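# Remove box lid and set it top-up on table

## Task

Lift the lid from the box and set it down flat on the table, top side up, wholly supported by the table and clear of the box, then release it. The box must stay upright. The lid should never be loose in the air higher than a few centimetres over the table, though small bounces while it sits on the box are acceptable. The result only counts if it holds without the robot supporting anything at the end.

## Robot and tools

Robot: two arms, left_arm and right_arm, each with a parallel gripper. The names do not refer to sides of any camera image. Loose objects may occasionally get a brief push from outside. Never let anything leave the table.

Frame: all printed poses share one scene frame. Origin is on the table surface midway between the arms, +x runs out across the table, +z is up, and left_arm sits toward +y. Positions are in metres, orientation is a wxyz quaternion, velocities in m/s and rad/s. Printed hand positions can be somewhat wrong, worse when the arm reaches far.

Gripper geometry: fingers extend along the gripper's +z axis and close along its y axis. end_effector_position is the spot between the pads when shut; fingertips sit about 19 mm past it when closed and 6 mm when fully open. Closing pushes the tips roughly 13 mm farther out, so keep that margin above a surface. A flat block projects about 9 cm toward the gripper's +x from the last joint axis and rotates with it.

The 18-number row (used by both motion tools): values in [-1, 1]. Order: left dx, dy, dz, rx, ry, rz, left gripper position, force_limit, speed, then the same nine for the right arm. Always all 18, even if one arm is idle.
- dx..rz are an offset, not a pose: measured in that gripper's own axes from its pose in the most recent result that reported it (before any such result in the scene, and for the second or later call within one reply, from where it is when the action begins). Scale: 1.0 equals 0.6 m or 180 degrees. rx, ry, rz form a single rotation vector. Sending zeros drives the arm back to that reference pose; it is not a hold.
- position: +1 fully open (85 mm), about -0.8 pads touch, -1 squeezes until blocked. force_limit: about 20 N at -1, 128 N at 0, 235 N at +1 on a 40 mm object closed slowly (less on very thin or tiny items). speed: gap change of about 20 mm/s at -1, 85 at 0, 150 at +1; a quick close adds up to roughly 5 N (at 0) or 12 N (at +1). These three are absolute commands; to leave a gripper alone, repeat its previous three values.

execute_actions: argument actions is a list of zero or one item; optional pictures (boolean) controls camera images. Empty list: just report the state. A motion item has rows (1 to 15 rows of 18) and steps (up to 15, default 15), each step 1/30 s; each row covers one step and the final row repeats to fill. Every row counts from the same reference pose, not from the row before. A wait item has only steps (up to 300), counted from the previous result, thinking time included. A rejected call does nothing.

move: target is one 18-number row as above (offsets, same reference rule); speed is path top speed in m/s, 0.002 to 0.5, default 0.25, with rotation capped at twice that in rad/s. Each gripper follows a straight line toward its target, all arms finishing together, taking 0.5 to 10 s (cut off at 10 s if longer). Rotation goes the short way. Paths ignore obstacles and the other arm. Grippers lag, may wander, and can overspeed when the arm is almost straight. Finger values are sent at the start. The path begins once the robot is still, or after 3 s. It ends when everything has settled, or 5 s after the path ends. Its result adds a move: line giving the ending (done, off_target, moving, held, fault) and limits (paced: the sent pose was clipped; held: some steps were blocked, after which the arm may jump fast), plus each gripper's distance from its target; if only one arm is named, the other finished fine.

wait: seconds from 0 to 10; the robot gets nothing new meanwhile.

zoom_image: camera is cam_high (672x504), cam_left_wrist or cam_right_wrist (616x616); region is [x0, y0, x1, y1] in pixels from the top-left, at most 504 by 504.

finished_scene: scene is the integer of the current scene; it is final and reports whether the goal was met.

Control limits: each step the commanded pose is clipped to within 70 mm and 16 degrees of the measured pose, then solved by damped inverse kinematics favouring position over orientation. After an action the arm only continues to its last clipped pose, so read the new pose and send the remainder. Elbows stop short of full extension. Joint speeds are capped (2.09 rad/s waist and shoulder, 3.14 elbow, 3.93 wrist joints).

Result lines: a state line per arm with pose and velocities; a Hand target line showing where the controller is heading; pose unreachable when a clearance check altered or blocked a command; HELD on blocked steps. object_status: 0 moving, 1 blocked while opening, 2 blocked while closing (a grip), 3 reached target or pads met (tiny items may still be held). Changing position resets it to 0 briefly. Fingers stay put until position changes by at least 0.01; only then do new force_limit or speed apply, so open first to regrip more gently. If a held object slips, fingers re-close automatically, except after a force_limit -1 grip, where status stays 2 even if lost. position_measured counts: 3 open, about 78 = 60 mm, 130 = 40 mm, 180 = 20 mm, 230 pads touching. Flange force is the estimated outside force on the gripper, including held weight, noisy especially during acceleration; no reading means unavailable. MOTOR HOT warns of heating from holding loads; OVER-TEMPERATURE FAULT means brakes engaged until cooled.

Avoid: arms are stiff, so aiming even slightly beyond a firm contact can trip a fault; faster contact hits harder. A joint torque at its limit (waist and shoulder 316, elbow 148, wrist joints 41.8 N m, held weight included) or an outside force of 144 N stops that arm for 10 s, it yields to contact and skips the rest of the call. Do not let the arms collide or press each other. Avoid drops, slips, slams and hard shoves; keep the lid low while carrying it.

Each tool is called after "Call:" as name(argument=value, ...) on one line, values as JSON.

## Session

I'll start by looking at the scene.

Call:
execute_actions(actions=[])

Scene clock: 0.00 s of 4100.00 s.
left_arm: end_effector_position=(+0.9353, +0.6138, +0.1722) position_measured=3 object_status=3 end_effector_quat_wxyz=(-0.348, +0.687, -0.372, +0.519) end_effector_velocity=(+0.000, -0.000, -0.000) end_effector_angular_velocity=(-0.000, +0.001, -0.001) | right_arm: end_effector_position=(+0.6232, -0.5056, +0.3454) position_measured=3 object_status=3 end_effector_quat_wxyz=(+0.001, +0.015, +1.000, +0.000) end_effector_velocity=(-0.000, -0.000, +0.000) end_effector_angular_velocity=(-0.001, -0.000, +0.000)
Joint positions: left_arm=[-0.103  0.626  1.786  2.835  0.64   1.295] | right_arm=[-0.052  0.167  1.619  0.     1.354 -0.053]
Joint velocities: left_arm=[ 0.     0.    -0.     0.001 -0.001 -0.001] | right_arm=[-0.    -0.     0.    -0.001 -0.    -0.   ]
Flange force (N, the push that the arm receives, along the gripper's own x y z axes): no reading
Hand target (left_arm): +0.935, +0.614, +0.172; -0.348, +0.687, -0.372, +0.519
Hand target (right_arm): +0.623, -0.506, +0.345; +0.001, +0.015, +1.000, +0.000

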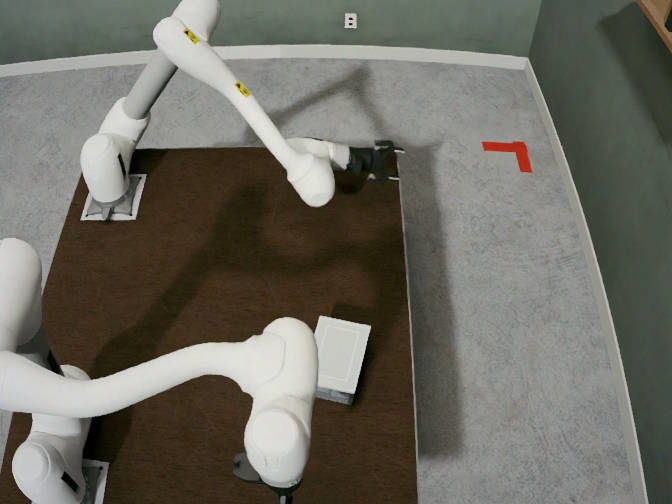

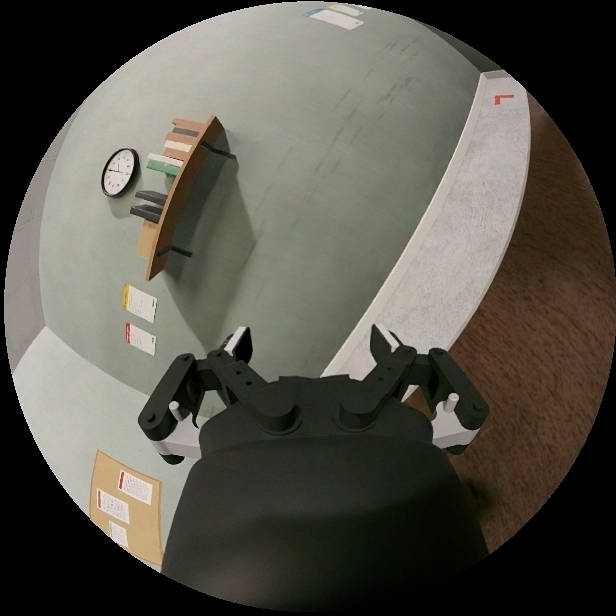

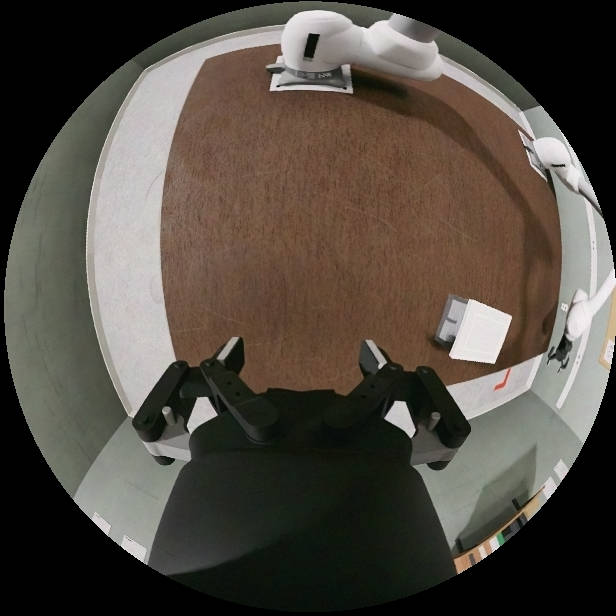

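Call:
zoom_image(camera="cam_high", region=[260, 280, 430, 430])

Call:
zoom_image(camera="cam_right_wrist", region=[400, 260, 560, 400])

Region (260, 280, 430, 430) of cam_high's 672x504 image, scaled by 2.965, with more detail than that image has; it fills the top 445 rows of this view, and the rest is white.

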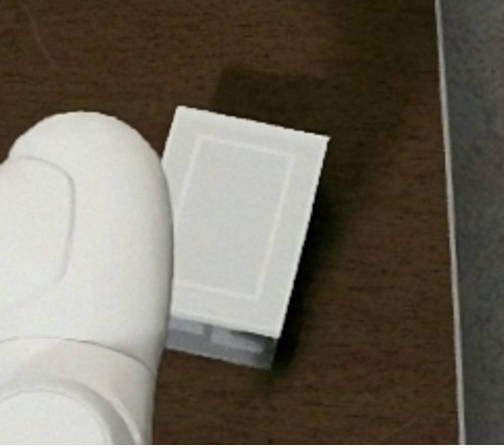

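Region (400, 260, 560, 400) of cam_right_wrist's 616x616 image, scaled by 3.150, with more detail than that image has; it fills the top 441 rows of this view, and the rest is white.

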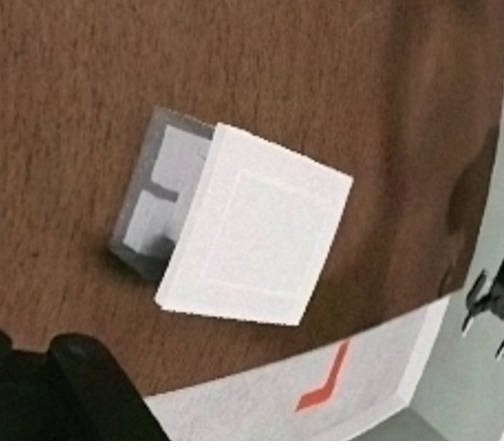

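Call:
move(target=[0,0,0,0,0,0,1,0,0, -0.25,0.45,0,0,0,0,1,0,0], speed=0.3)

Scene clock: 27.67 s of 4100.00 s.
left_arm: end_effector_position=(+0.9353, +0.6138, +0.1722) position_measured=3 object_status=3 end_effector_quat_wxyz=(-0.348, +0.687, -0.372, +0.519) end_effector_velocity=(-0.000, +0.001, -0.000) end_effector_angular_velocity=(+0.001, +0.000, -0.000) | right_arm: end_effector_position=(+0.7808, -0.2399, +0.3454) position_measured=3 object_status=3 end_effector_quat_wxyz=(+0.001, +0.015, +1.000, +0.001) end_effector_velocity=(+0.000, -0.000, -0.000) end_effector_angular_velocity=(-0.001, -0.000, -0.000)
Joint positions: left_arm=[-0.103  0.626  1.786  2.835  0.64   1.295] | right_arm=[0.286 0.482 1.192 0.001 1.466 0.285]
Joint velocities: left_arm=[ 0.001 -0.     0.     0.001  0.    -0.   ] | right_arm=[ 0.     0.001 -0.001 -0.001  0.     0.   ]
Flange force (N, the push that the arm receives, along the gripper's own x y z axes): left_arm=[0.8 10.3 10.1] | right_arm=[0.4 0.9 2.3]
Hand target (left_arm): +0.935, +0.614, +0.172; -0.348, +0.687, -0.372, +0.519
Hand target (right_arm): +0.781, -0.240, +0.345; +0.001, +0.015, +1.000, +0.001
Off the commanded pose (left_arm): 0.000 m, 0 deg.
Off the commanded pose (right_arm): 0.001 m, 0 deg.
After step 90, 23.23 s passed at rest.
move: done

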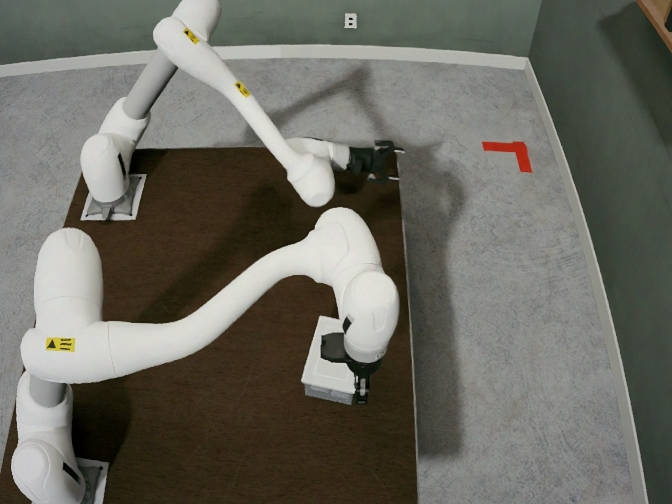

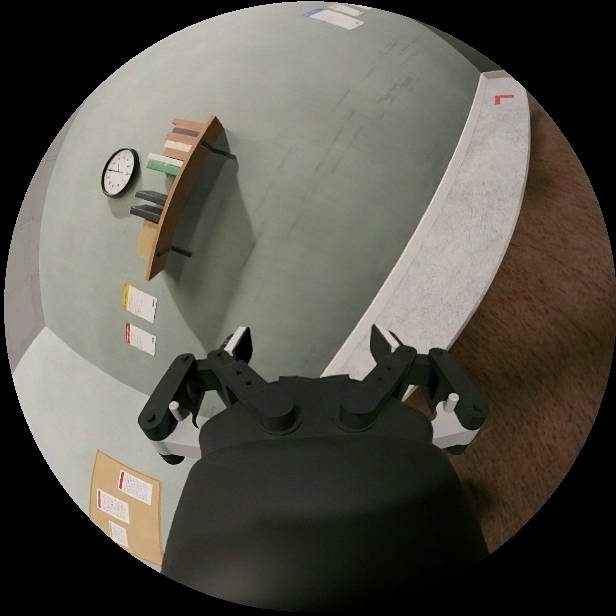

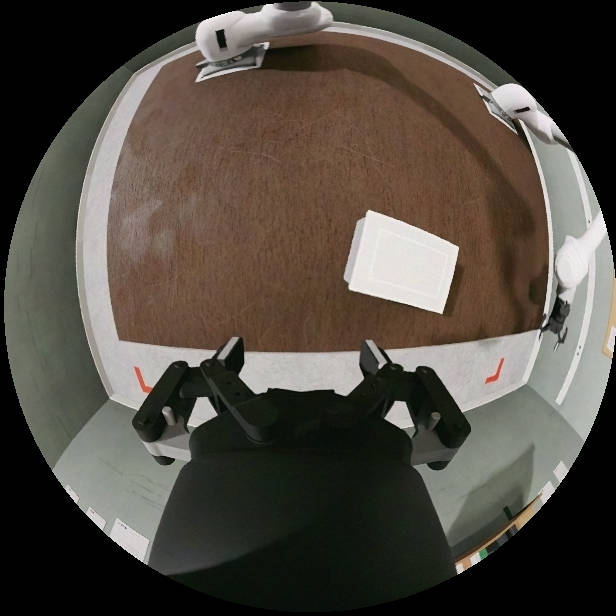

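Call:
zoom_image(camera="cam_right_wrist", region=[310, 180, 490, 340])

Call:
zoom_image(camera="cam_high", region=[270, 300, 420, 430])

Region (310, 180, 490, 340) of cam_right_wrist's 616x616 image, scaled by 2.800, with more detail than that image has.

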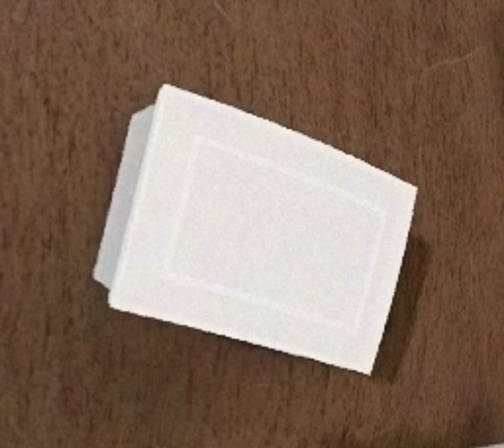

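Region (270, 300, 420, 430) of cam_high's 672x504 image, scaled by 3.360, with more detail than that image has; it fills the top 437 rows of this view, and the rest is white.

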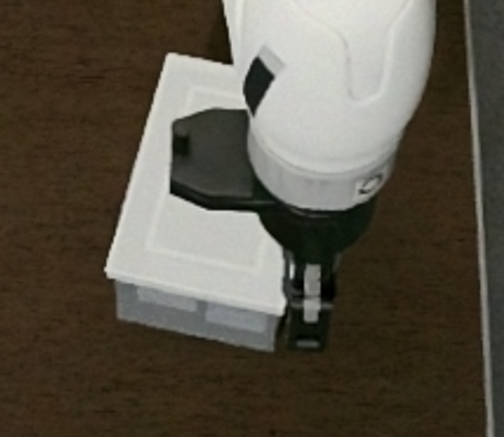

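Call:
move(target=[0,0,0,0,0,0,1,0,0, 0.06,0.25,0.12,0,0,0,1,0,0], speed=0.3)

Scene clock: 148.60 s of 4100.00 s.
left_arm: end_effector_position=(+0.9353, +0.6138, +0.1722) position_measured=3 object_status=3 end_effector_quat_wxyz=(-0.348, +0.687, -0.372, +0.519) end_effector_velocity=(-0.001, -0.001, -0.001) end_effector_angular_velocity=(+0.002, +0.001, -0.002) | right_arm: end_effector_position=(+0.7491, -0.0888, +0.2735) position_measured=3 object_status=3 end_effector_quat_wxyz=(+0.001, +0.015, +1.000, +0.001) end_effector_velocity=(-0.000, +0.000, +0.001) end_effector_angular_velocity=(+0.001, -0.001, -0.000)
Joint positions: left_arm=[-0.103  0.626  1.786  2.835  0.64   1.295] | right_arm=[0.464 0.547 1.22  0.001 1.372 0.463]
Joint velocities: left_arm=[-0.001  0.     0.001  0.001  0.     0.001] | right_arm=[ 0.    -0.001 -0.     0.001 -0.     0.   ]
Flange force (N, the push that the arm receives, along the gripper's own x y z axes): left_arm=[0.7 10.1 8.3] | right_arm=[2.7 -0.3 0.9]
Hand target (left_arm): +0.935, +0.614, +0.172; -0.348, +0.687, -0.372, +0.519
Hand target (right_arm): +0.749, -0.089, +0.273; +0.001, +0.015, +1.000, +0.001
Off the commanded pose (left_arm): 0.000 m, 0 deg.
Off the commanded pose (right_arm): 0.000 m, 0 deg.
After step 90, 117.00 s passed at rest.
move: done

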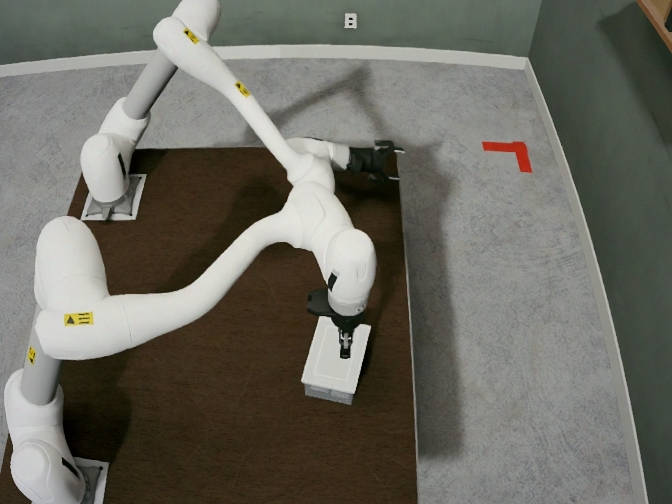

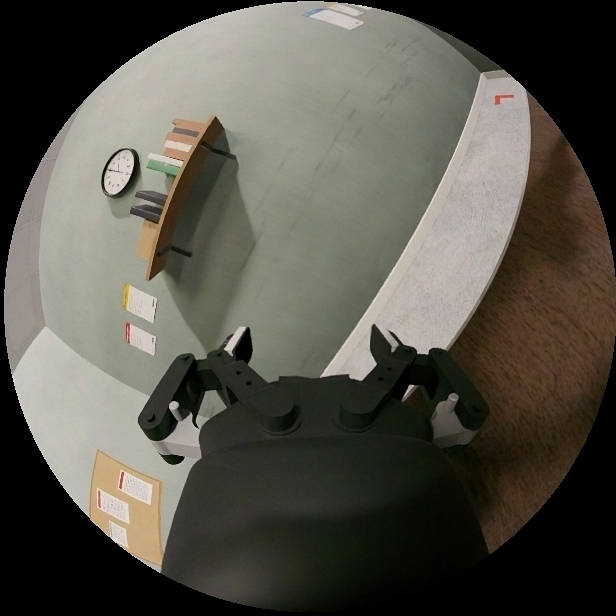

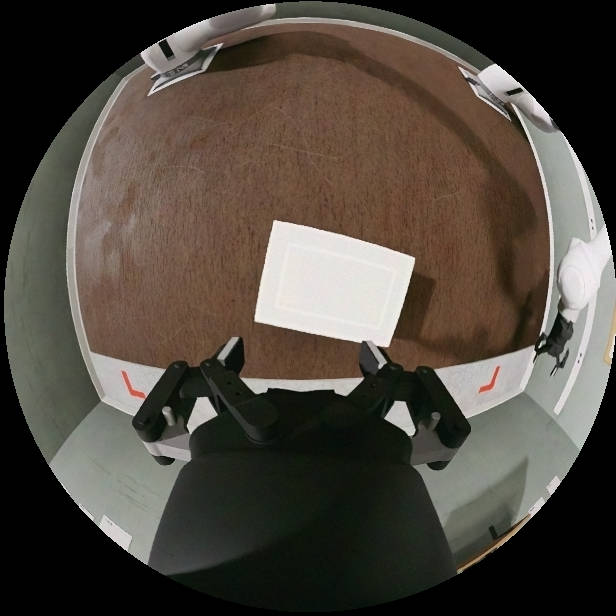

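Call:
move(target=[0.700,0.601,-0.823,-0.0111,0.1072,0.1739,1,0,0, 0.066,-0.521,0.239,-0.333,0,0,1,0,0], speed=0.3)

Scene clock: 224.37 s of 4100.00 s.
left_arm: end_effector_position=(+0.4801, +0.0285, +0.1580) position_measured=3 object_status=3 end_effector_quat_wxyz=(+0.396, -0.472, +0.604, -0.506) end_effector_velocity=(+0.000, -0.000, -0.000) end_effector_angular_velocity=(-0.000, +0.000, +0.000) | right_arm: end_effector_position=(+0.7008, -0.4008, +0.1296) position_measured=3 object_status=3 end_effector_quat_wxyz=(+0.008, +0.013, +0.866, +0.499) end_effector_velocity=(+0.001, -0.000, +0.001) end_effector_angular_velocity=(-0.000, -0.002, -0.000)
Joint positions: left_arm=[-1.138  0.517  2.09   2.104  1.084  2.034] | right_arm=[-0.252  0.581  1.765  1.025  1.372 -0.789]
Joint velocities: left_arm=[ 0.  0. -0. -0. -0. -0.] | right_arm=[-0.    -0.    -0.001  0.     0.    -0.   ]
Flange force (N, the push that the arm receives, along the gripper's own x y z axes): left_arm=[10.2 14.2 2.7] | right_arm=[-2.4 -0.4 5.0]
Hand target (left_arm): +0.480, +0.029, +0.158; +0.396, -0.472, +0.604, -0.506
Hand target (right_arm): +0.701, -0.401, +0.130; +0.008, +0.013, +0.866, +0.499
Off the commanded pose (left_arm): 0.001 m, 0 deg.
Off the commanded pose (right_arm): 0.001 m, 0 deg.
After step 90, 69.90 s passed at rest.
move: done

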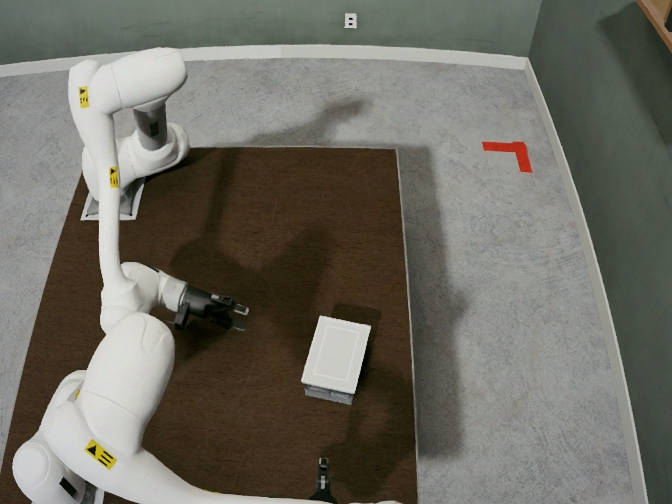

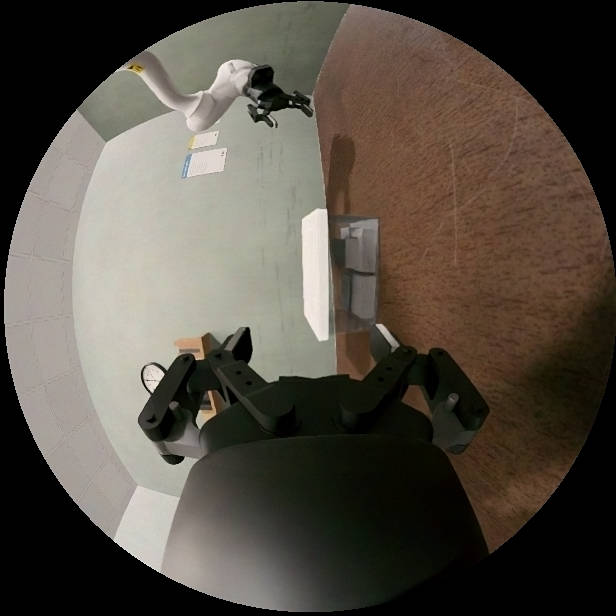

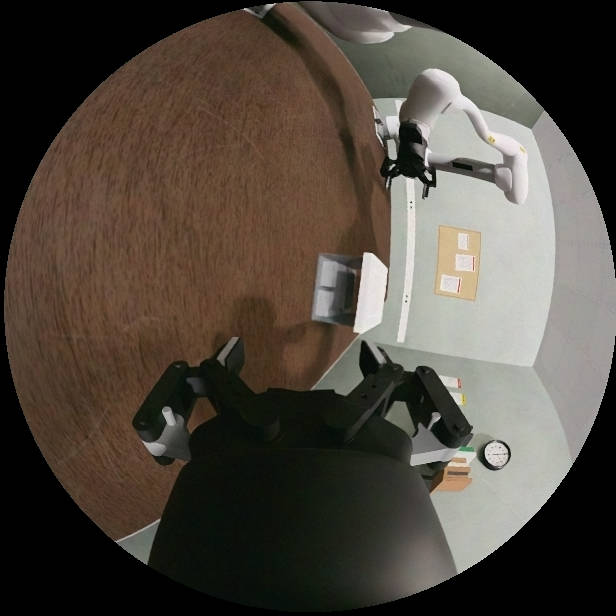

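Call:
zoom_image(camera="cam_left_wrist", region=[270, 190, 420, 360])

Call:
zoom_image(camera="cam_right_wrist", region=[290, 230, 410, 350])

Call:
zoom_image(camera="cam_high", region=[160, 270, 400, 430])

Region (270, 190, 420, 360) of cam_left_wrist's 616x616 image, scaled by 2.965, with more detail than that image has; it fills the left 445 columns of this view, and the rest is white.

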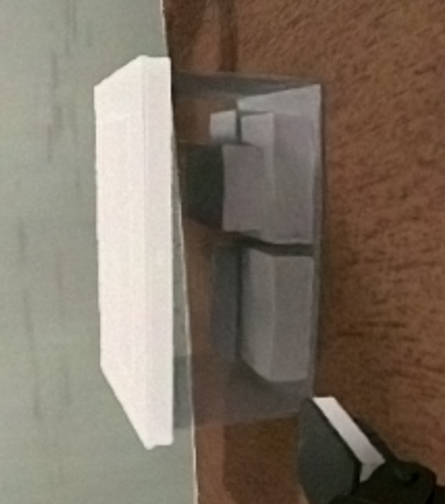

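Region (290, 230, 410, 350) of cam_right_wrist's 616x616 image, scaled by 4.200, with more detail than that image has.

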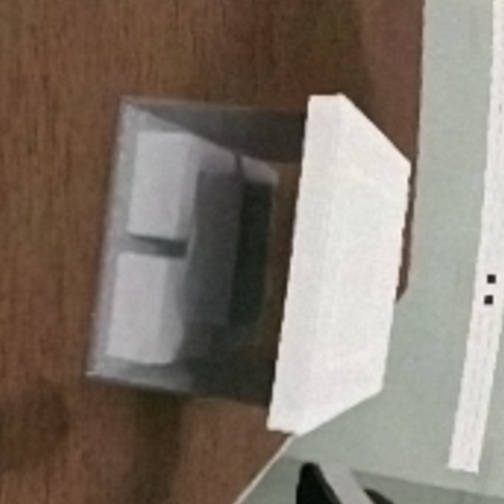

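Region (160, 270, 400, 430) of cam_high's 672x504 image, scaled by 2.100, with more detail than that image has.

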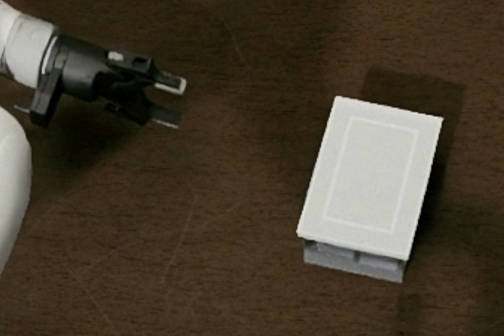

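Call:
move(target=[0,0.0822,0.2345,0.056,0,0,0.05,0,0, 0.0307,0.0035,0.22,-0.0849,-0.0640,0.0270,-0.7,-1,0], speed=0.15)

Scene clock: 345.83 s of 4100.00 s.
left_arm: end_effector_position=(+0.6064, -0.0025, +0.0852) position_measured=123 object_status=3 end_effector_quat_wxyz=(+0.436, -0.435, +0.557, -0.557) end_effector_velocity=(+0.000, +0.000, -0.000) end_effector_angular_velocity=(-0.000, +0.000, +0.001) | right_arm: end_effector_position=(+0.6859, -0.2851, +0.0652) position_measured=217 object_status=3 end_effector_quat_wxyz=(+0.075, +0.098, +0.786, +0.606) end_effector_velocity=(+0.000, +0.000, +0.000) end_effector_angular_velocity=(+0.001, -0.000, -0.001)
Joint positions: left_arm=[-0.995  0.79   1.904  2.35   1.246  1.885] | right_arm=[-0.145  0.674  1.986  1.512  1.31  -1.072]
Joint velocities: left_arm=[-0.     0.    -0.    -0.001  0.     0.   ] | right_arm=[ 0.     0.     0.     0.002 -0.    -0.   ]
Flange force (N, the push that the arm receives, along the gripper's own x y z axes): left_arm=[7.7 9.8 -1.5] | right_arm=[-2.8 0.5 3.4]
Hand target (left_arm): +0.606, -0.003, +0.085; +0.436, -0.435, +0.557, -0.557
Hand target (right_arm): +0.686, -0.285, +0.065; +0.075, +0.098, +0.786, +0.606
Off the commanded pose (left_arm): 0.000 m, 0 deg.
Off the commanded pose (right_arm): 0.000 m, 0 deg.
After step 90, 117.00 s passed at rest.
move: done

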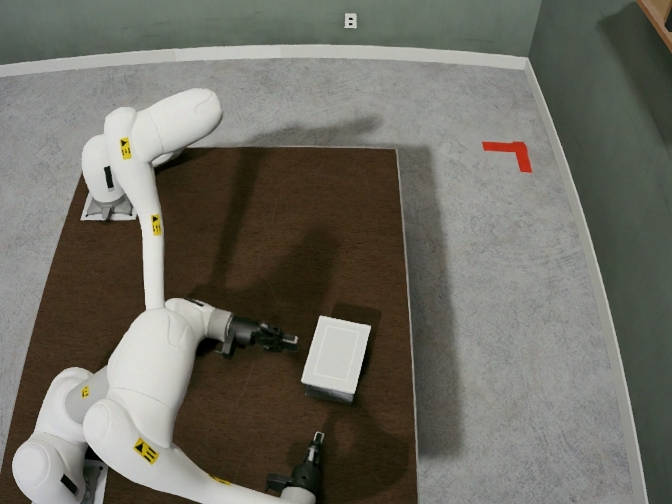

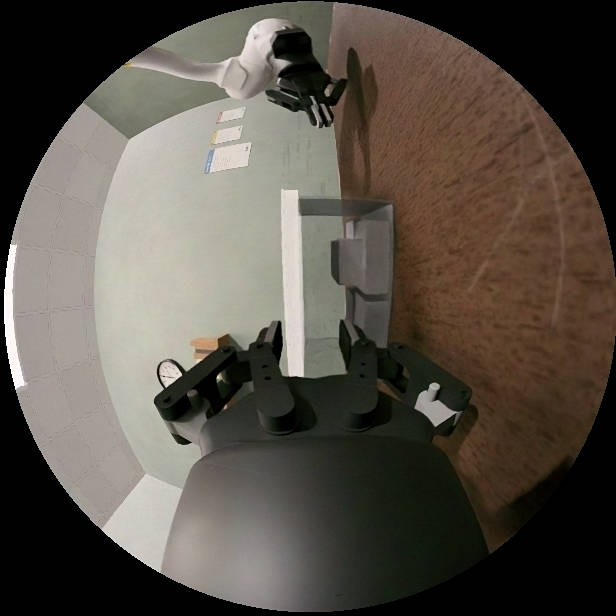

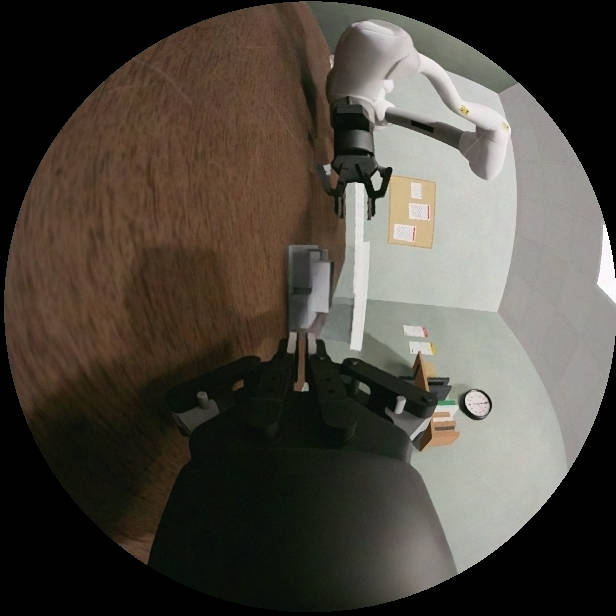

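Call:
zoom_image(camera="cam_left_wrist", region=[220, 170, 420, 390])

Call:
zoom_image(camera="cam_right_wrist", region=[270, 150, 420, 360])

Region (220, 170, 420, 390) of cam_left_wrist's 616x616 image, scaled by 2.291, with more detail than that image has; it fills the left 458 columns of this view, and the rest is white.

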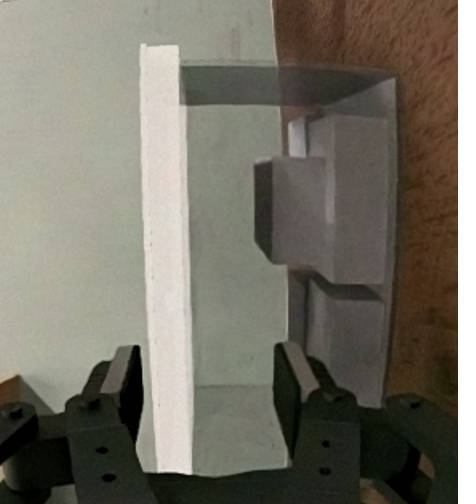

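Region (270, 150, 420, 360) of cam_right_wrist's 616x616 image, scaled by 2.400, with more detail than that image has; it fills the left 360 columns of this view, and the rest is white.

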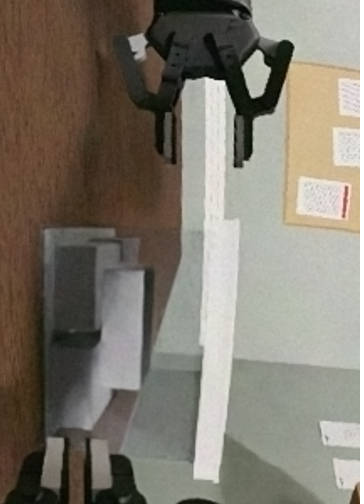

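Call:
move(target=[0,-0.025,0.0417,0,0,0,0.05,0,0, 0,0,0,0,0,0,-0.7,-1,0], speed=0.05)

Scene clock: 386.30 s of 4100.00 s.
left_arm: end_effector_position=(+0.6306, -0.0086, +0.1003) position_measured=123 object_status=3 end_effector_quat_wxyz=(+0.436, -0.435, +0.557, -0.557) end_effector_velocity=(-0.000, -0.000, -0.000) end_effector_angular_velocity=(-0.001, +0.001, -0.001) | right_arm: end_effector_position=(+0.6858, -0.2850, +0.0651) position_measured=217 object_status=3 end_effector_quat_wxyz=(+0.075, +0.098, +0.786, +0.606) end_effector_velocity=(-0.000, -0.000, +0.000) end_effector_angular_velocity=(-0.001, -0.001, +0.001)
Joint positions: left_arm=[-0.971  0.782  1.866  2.363  1.206  1.912] | right_arm=[-0.145  0.674  1.986  1.512  1.31  -1.072]
Joint velocities: left_arm=[-0.001 -0.     0.     0.    -0.    -0.001] | right_arm=[-0.    -0.    -0.    -0.001  0.    -0.   ]
Flange force (N, the push that the arm receives, along the gripper's own x y z axes): left_arm=[5.0 11.0 2.9] | right_arm=[-2.5 0.8 6.8]
Hand target (left_arm): +0.631, -0.009, +0.100; +0.436, -0.435, +0.557, -0.557
Hand target (right_arm): +0.686, -0.285, +0.065; +0.075, +0.098, +0.786, +0.606
Off the commanded pose (left_arm): 0.000 m, 0 deg.
Off the commanded pose (right_arm): 0.000 m, 0 deg.
After step 90, 36.60 s passed at rest.
move: done

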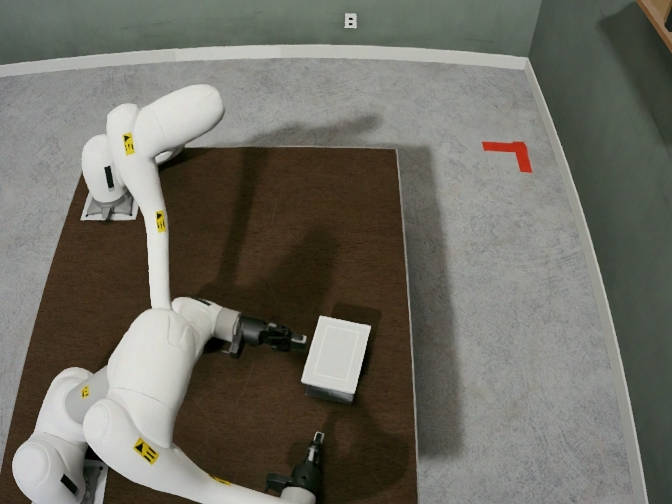

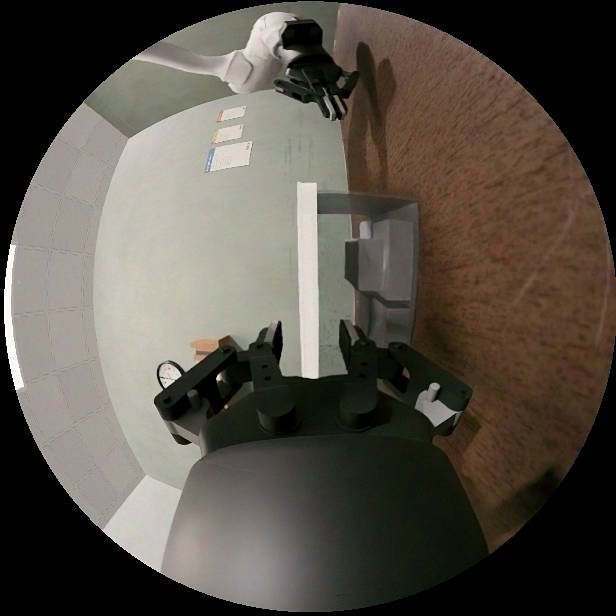

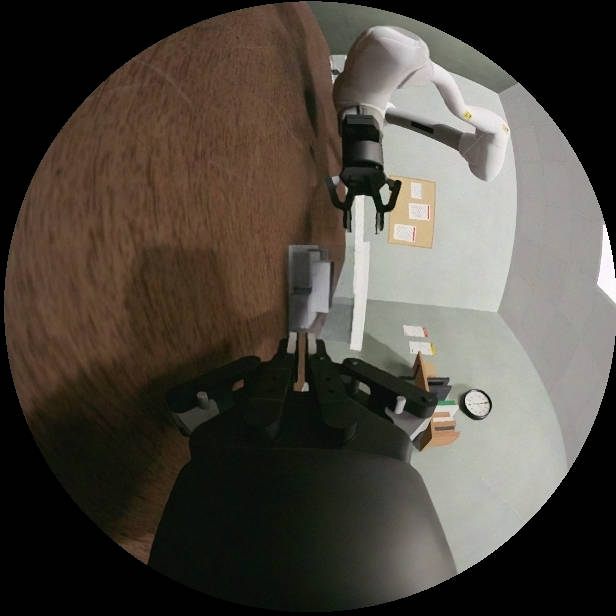

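Call:
zoom_image(camera="cam_right_wrist", region=[280, 170, 410, 290])

Call:
zoom_image(camera="cam_high", region=[220, 295, 390, 415])

Call:
zoom_image(camera="cam_left_wrist", region=[230, 170, 430, 390])

Region (280, 170, 410, 290) of cam_right_wrist's 616x616 image, scaled by 3.877, with more detail than that image has; it fills the top 465 rows of this view, and the rest is white.

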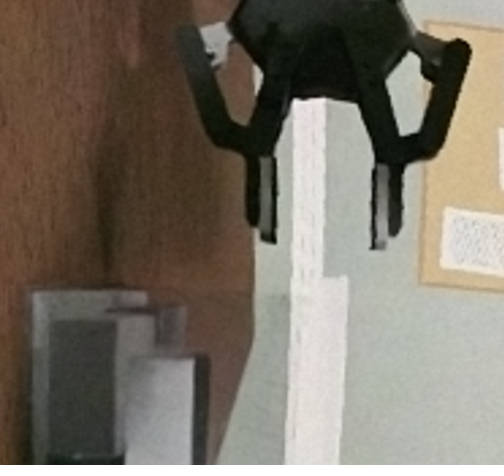

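Region (220, 295, 390, 415) of cam_high's 672x504 image, scaled by 2.965, with more detail than that image has; it fills the top 356 rows of this view, and the rest is white.

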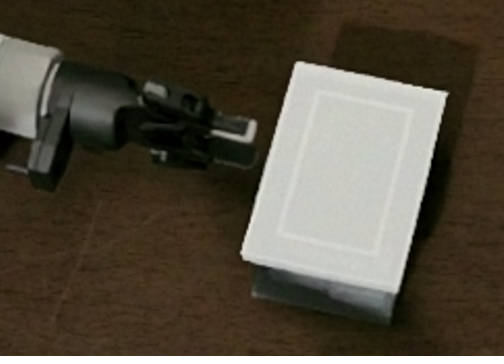

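Region (230, 170, 430, 390) of cam_left_wrist's 616x616 image, scaled by 2.291, with more detail than that image has; it fills the left 458 columns of this view, and the rest is white.

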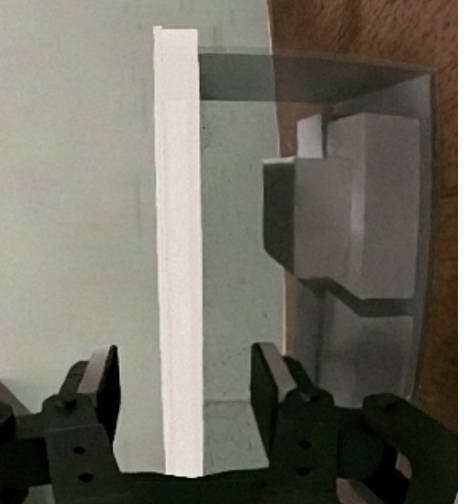

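Call:
move(target=[0.02,0,0.0167,0,0,0,0.05,0,0, 0,0,0,0,0,0,-0.7,-1,0], speed=0.03)

Call:
zoom_image(camera="cam_right_wrist", region=[300, 190, 410, 290])

Call:
zoom_image(camera="cam_high", region=[250, 300, 390, 410])

Scene clock: 460.40 s of 4100.00 s.
left_arm: end_effector_position=(+0.6375, -0.0226, +0.1003) position_measured=123 object_status=3 end_effector_quat_wxyz=(+0.436, -0.435, +0.557, -0.557) end_effector_velocity=(+0.000, -0.001, +0.000) end_effector_angular_velocity=(-0.001, +0.000, -0.001) | right_arm: end_effector_position=(+0.6858, -0.2850, +0.0652) position_measured=217 object_status=3 end_effector_quat_wxyz=(+0.075, +0.098, +0.786, +0.606) end_effector_velocity=(+0.000, -0.000, +0.000) end_effector_angular_velocity=(-0.000, -0.001, -0.000)
Joint positions: left_arm=[-0.974  0.795  1.833  2.354  1.193  1.928] | right_arm=[-0.145  0.674  1.986  1.512  1.31  -1.072]
Joint velocities: left_arm=[ 0.     0.    -0.001  0.001 -0.001 -0.001] | right_arm=[ 0.    -0.    -0.001  0.     0.    -0.   ]
Flange force (N, the push that the arm receives, along the gripper's own x y z axes): left_arm=[6.7 10.9 2.6] | right_arm=[0.4 1.8 3.6]
Hand target (left_arm): +0.637, -0.023, +0.100; +0.436, -0.435, +0.557, -0.557
Hand target (right_arm): +0.686, -0.285, +0.065; +0.075, +0.098, +0.786, +0.606
Off the commanded pose (left_arm): 0.000 m, 0 deg.
Off the commanded pose (right_arm): 0.000 m, 0 deg.
After step 90, 70.37 s passed at rest.
move: done

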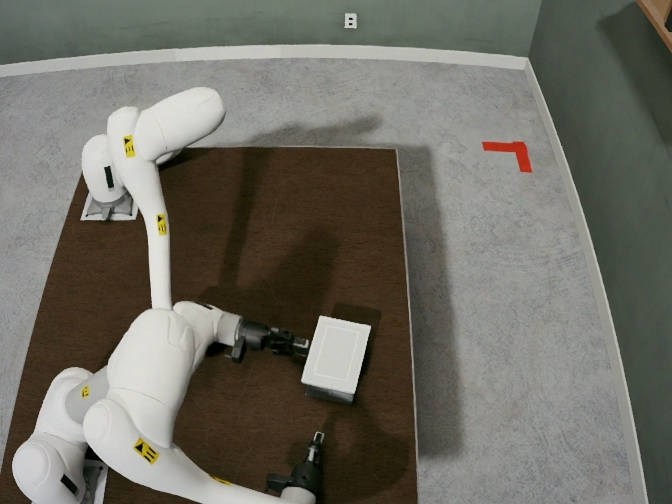

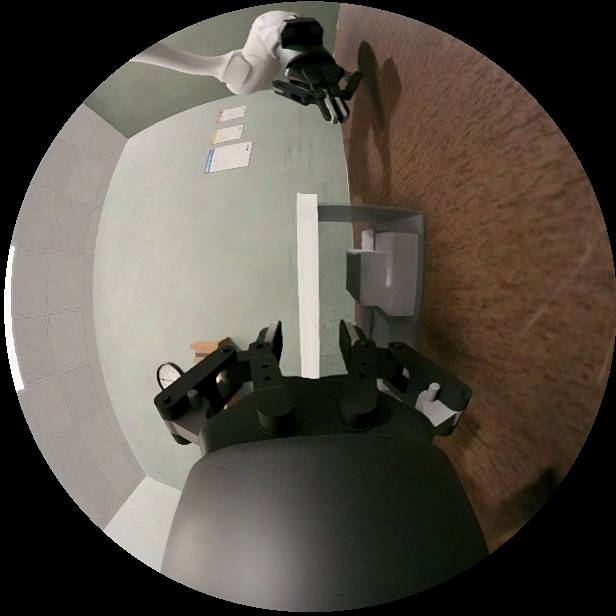

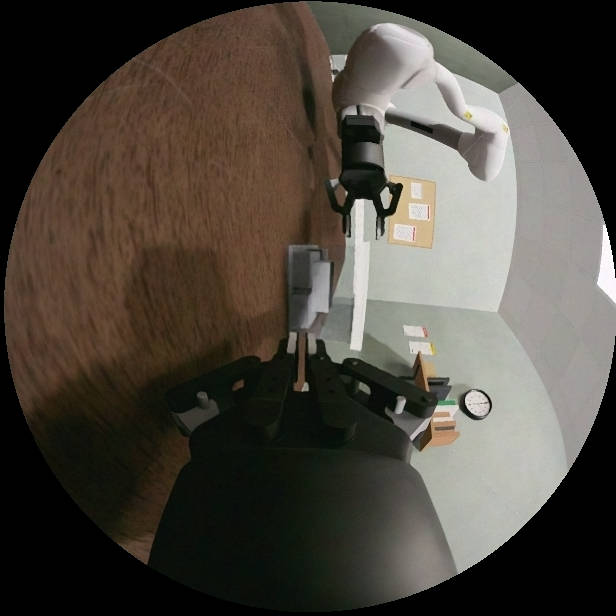

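Region (300, 190, 410, 290) of cam_right_wrist's 616x616 image, scaled by 4.582, with more detail than that image has; it fills the top 458 rows of this view, and the rest is white.

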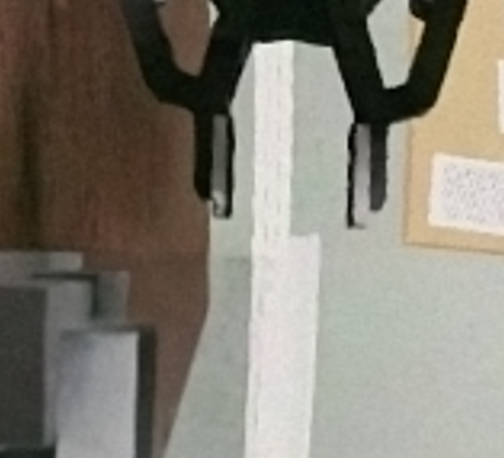

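Region (250, 300, 390, 410) of cam_high's 672x504 image, scaled by 3.600, with more detail than that image has; it fills the top 396 rows of this view, and the rest is white.

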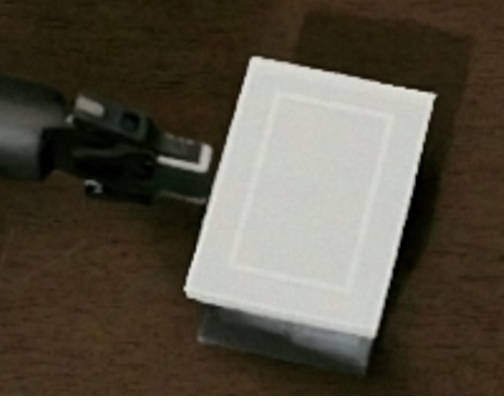

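Call:
move(target=[0,0,0.01,0,0,0,-0.28,0,-0.5, 0,0,0,0,0,0,-0.7,-1,0], speed=0.02)

Call:
zoom_image(camera="cam_right_wrist", region=[300, 190, 410, 290])

Call:
zoom_image(camera="cam_left_wrist", region=[240, 250, 390, 390])

Scene clock: 477.13 s of 4100.00 s.
left_arm: end_effector_position=(+0.6433, -0.0241, +0.1003) position_measured=164 object_status=3 end_effector_quat_wxyz=(+0.436, -0.435, +0.557, -0.557) end_effector_velocity=(-0.000, -0.001, +0.000) end_effector_angular_velocity=(-0.001, -0.001, -0.000) | right_arm: end_effector_position=(+0.6858, -0.2850, +0.0651) position_measured=217 object_status=3 end_effector_quat_wxyz=(+0.075, +0.098, +0.786, +0.606) end_effector_velocity=(-0.000, -0.000, +0.000) end_effector_angular_velocity=(-0.001, -0.001, +0.001)
Joint positions: left_arm=[-0.969  0.799  1.823  2.357  1.186  1.931] | right_arm=[-0.145  0.674  1.986  1.512  1.31  -1.072]
Joint velocities: left_arm=[-0.001  0.    -0.    -0.     0.001 -0.   ] | right_arm=[-0.    -0.    -0.    -0.001 -0.     0.   ]
Flange force (N, the push that the arm receives, along the gripper's own x y z axes): left_arm=[6.7 9.8 1.8] | right_arm=[-0.3 -1.4 -3.0]
Hand target (left_arm): +0.643, -0.024, +0.100; +0.436, -0.435, +0.557, -0.557
Hand target (right_arm): +0.686, -0.285, +0.065; +0.075, +0.098, +0.786, +0.606
Off the commanded pose (left_arm): 0.000 m, 0 deg.
Off the commanded pose (right_arm): 0.000 m, 0 deg.
After step 90, 13.03 s passed at rest.
move: done

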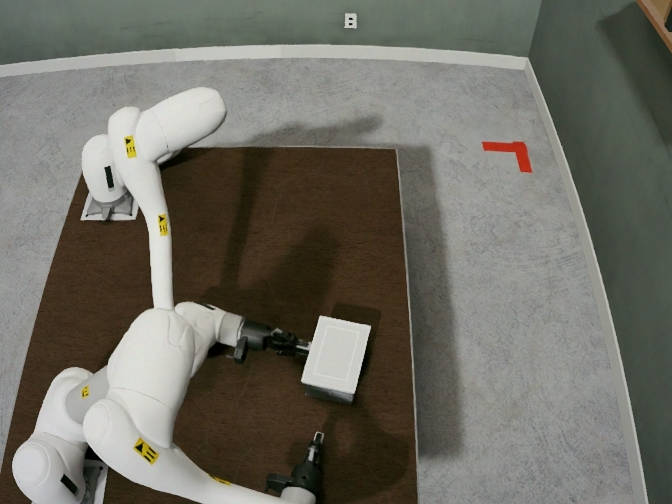

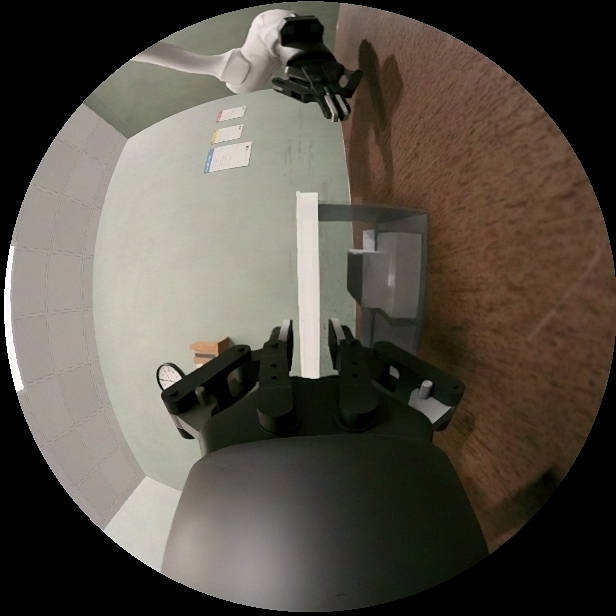

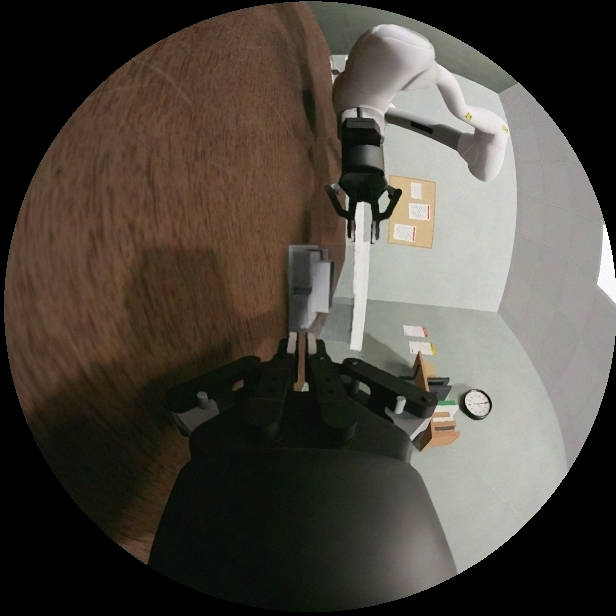

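Region (300, 190, 410, 290) of cam_right_wrist's 616x616 image, scaled by 4.582, with more detail than that image has; it fills the top 458 rows of this view, and the rest is white.

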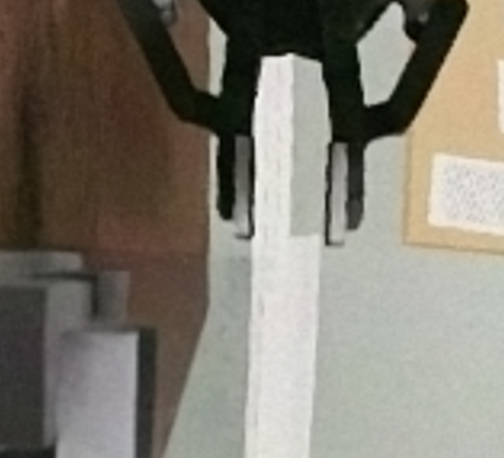

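Region (240, 250, 390, 390) of cam_left_wrist's 616x616 image, scaled by 3.360, with more detail than that image has; it fills the top 470 rows of this view, and the rest is white.

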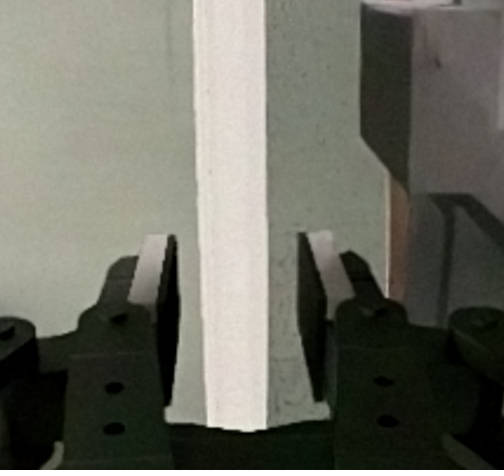

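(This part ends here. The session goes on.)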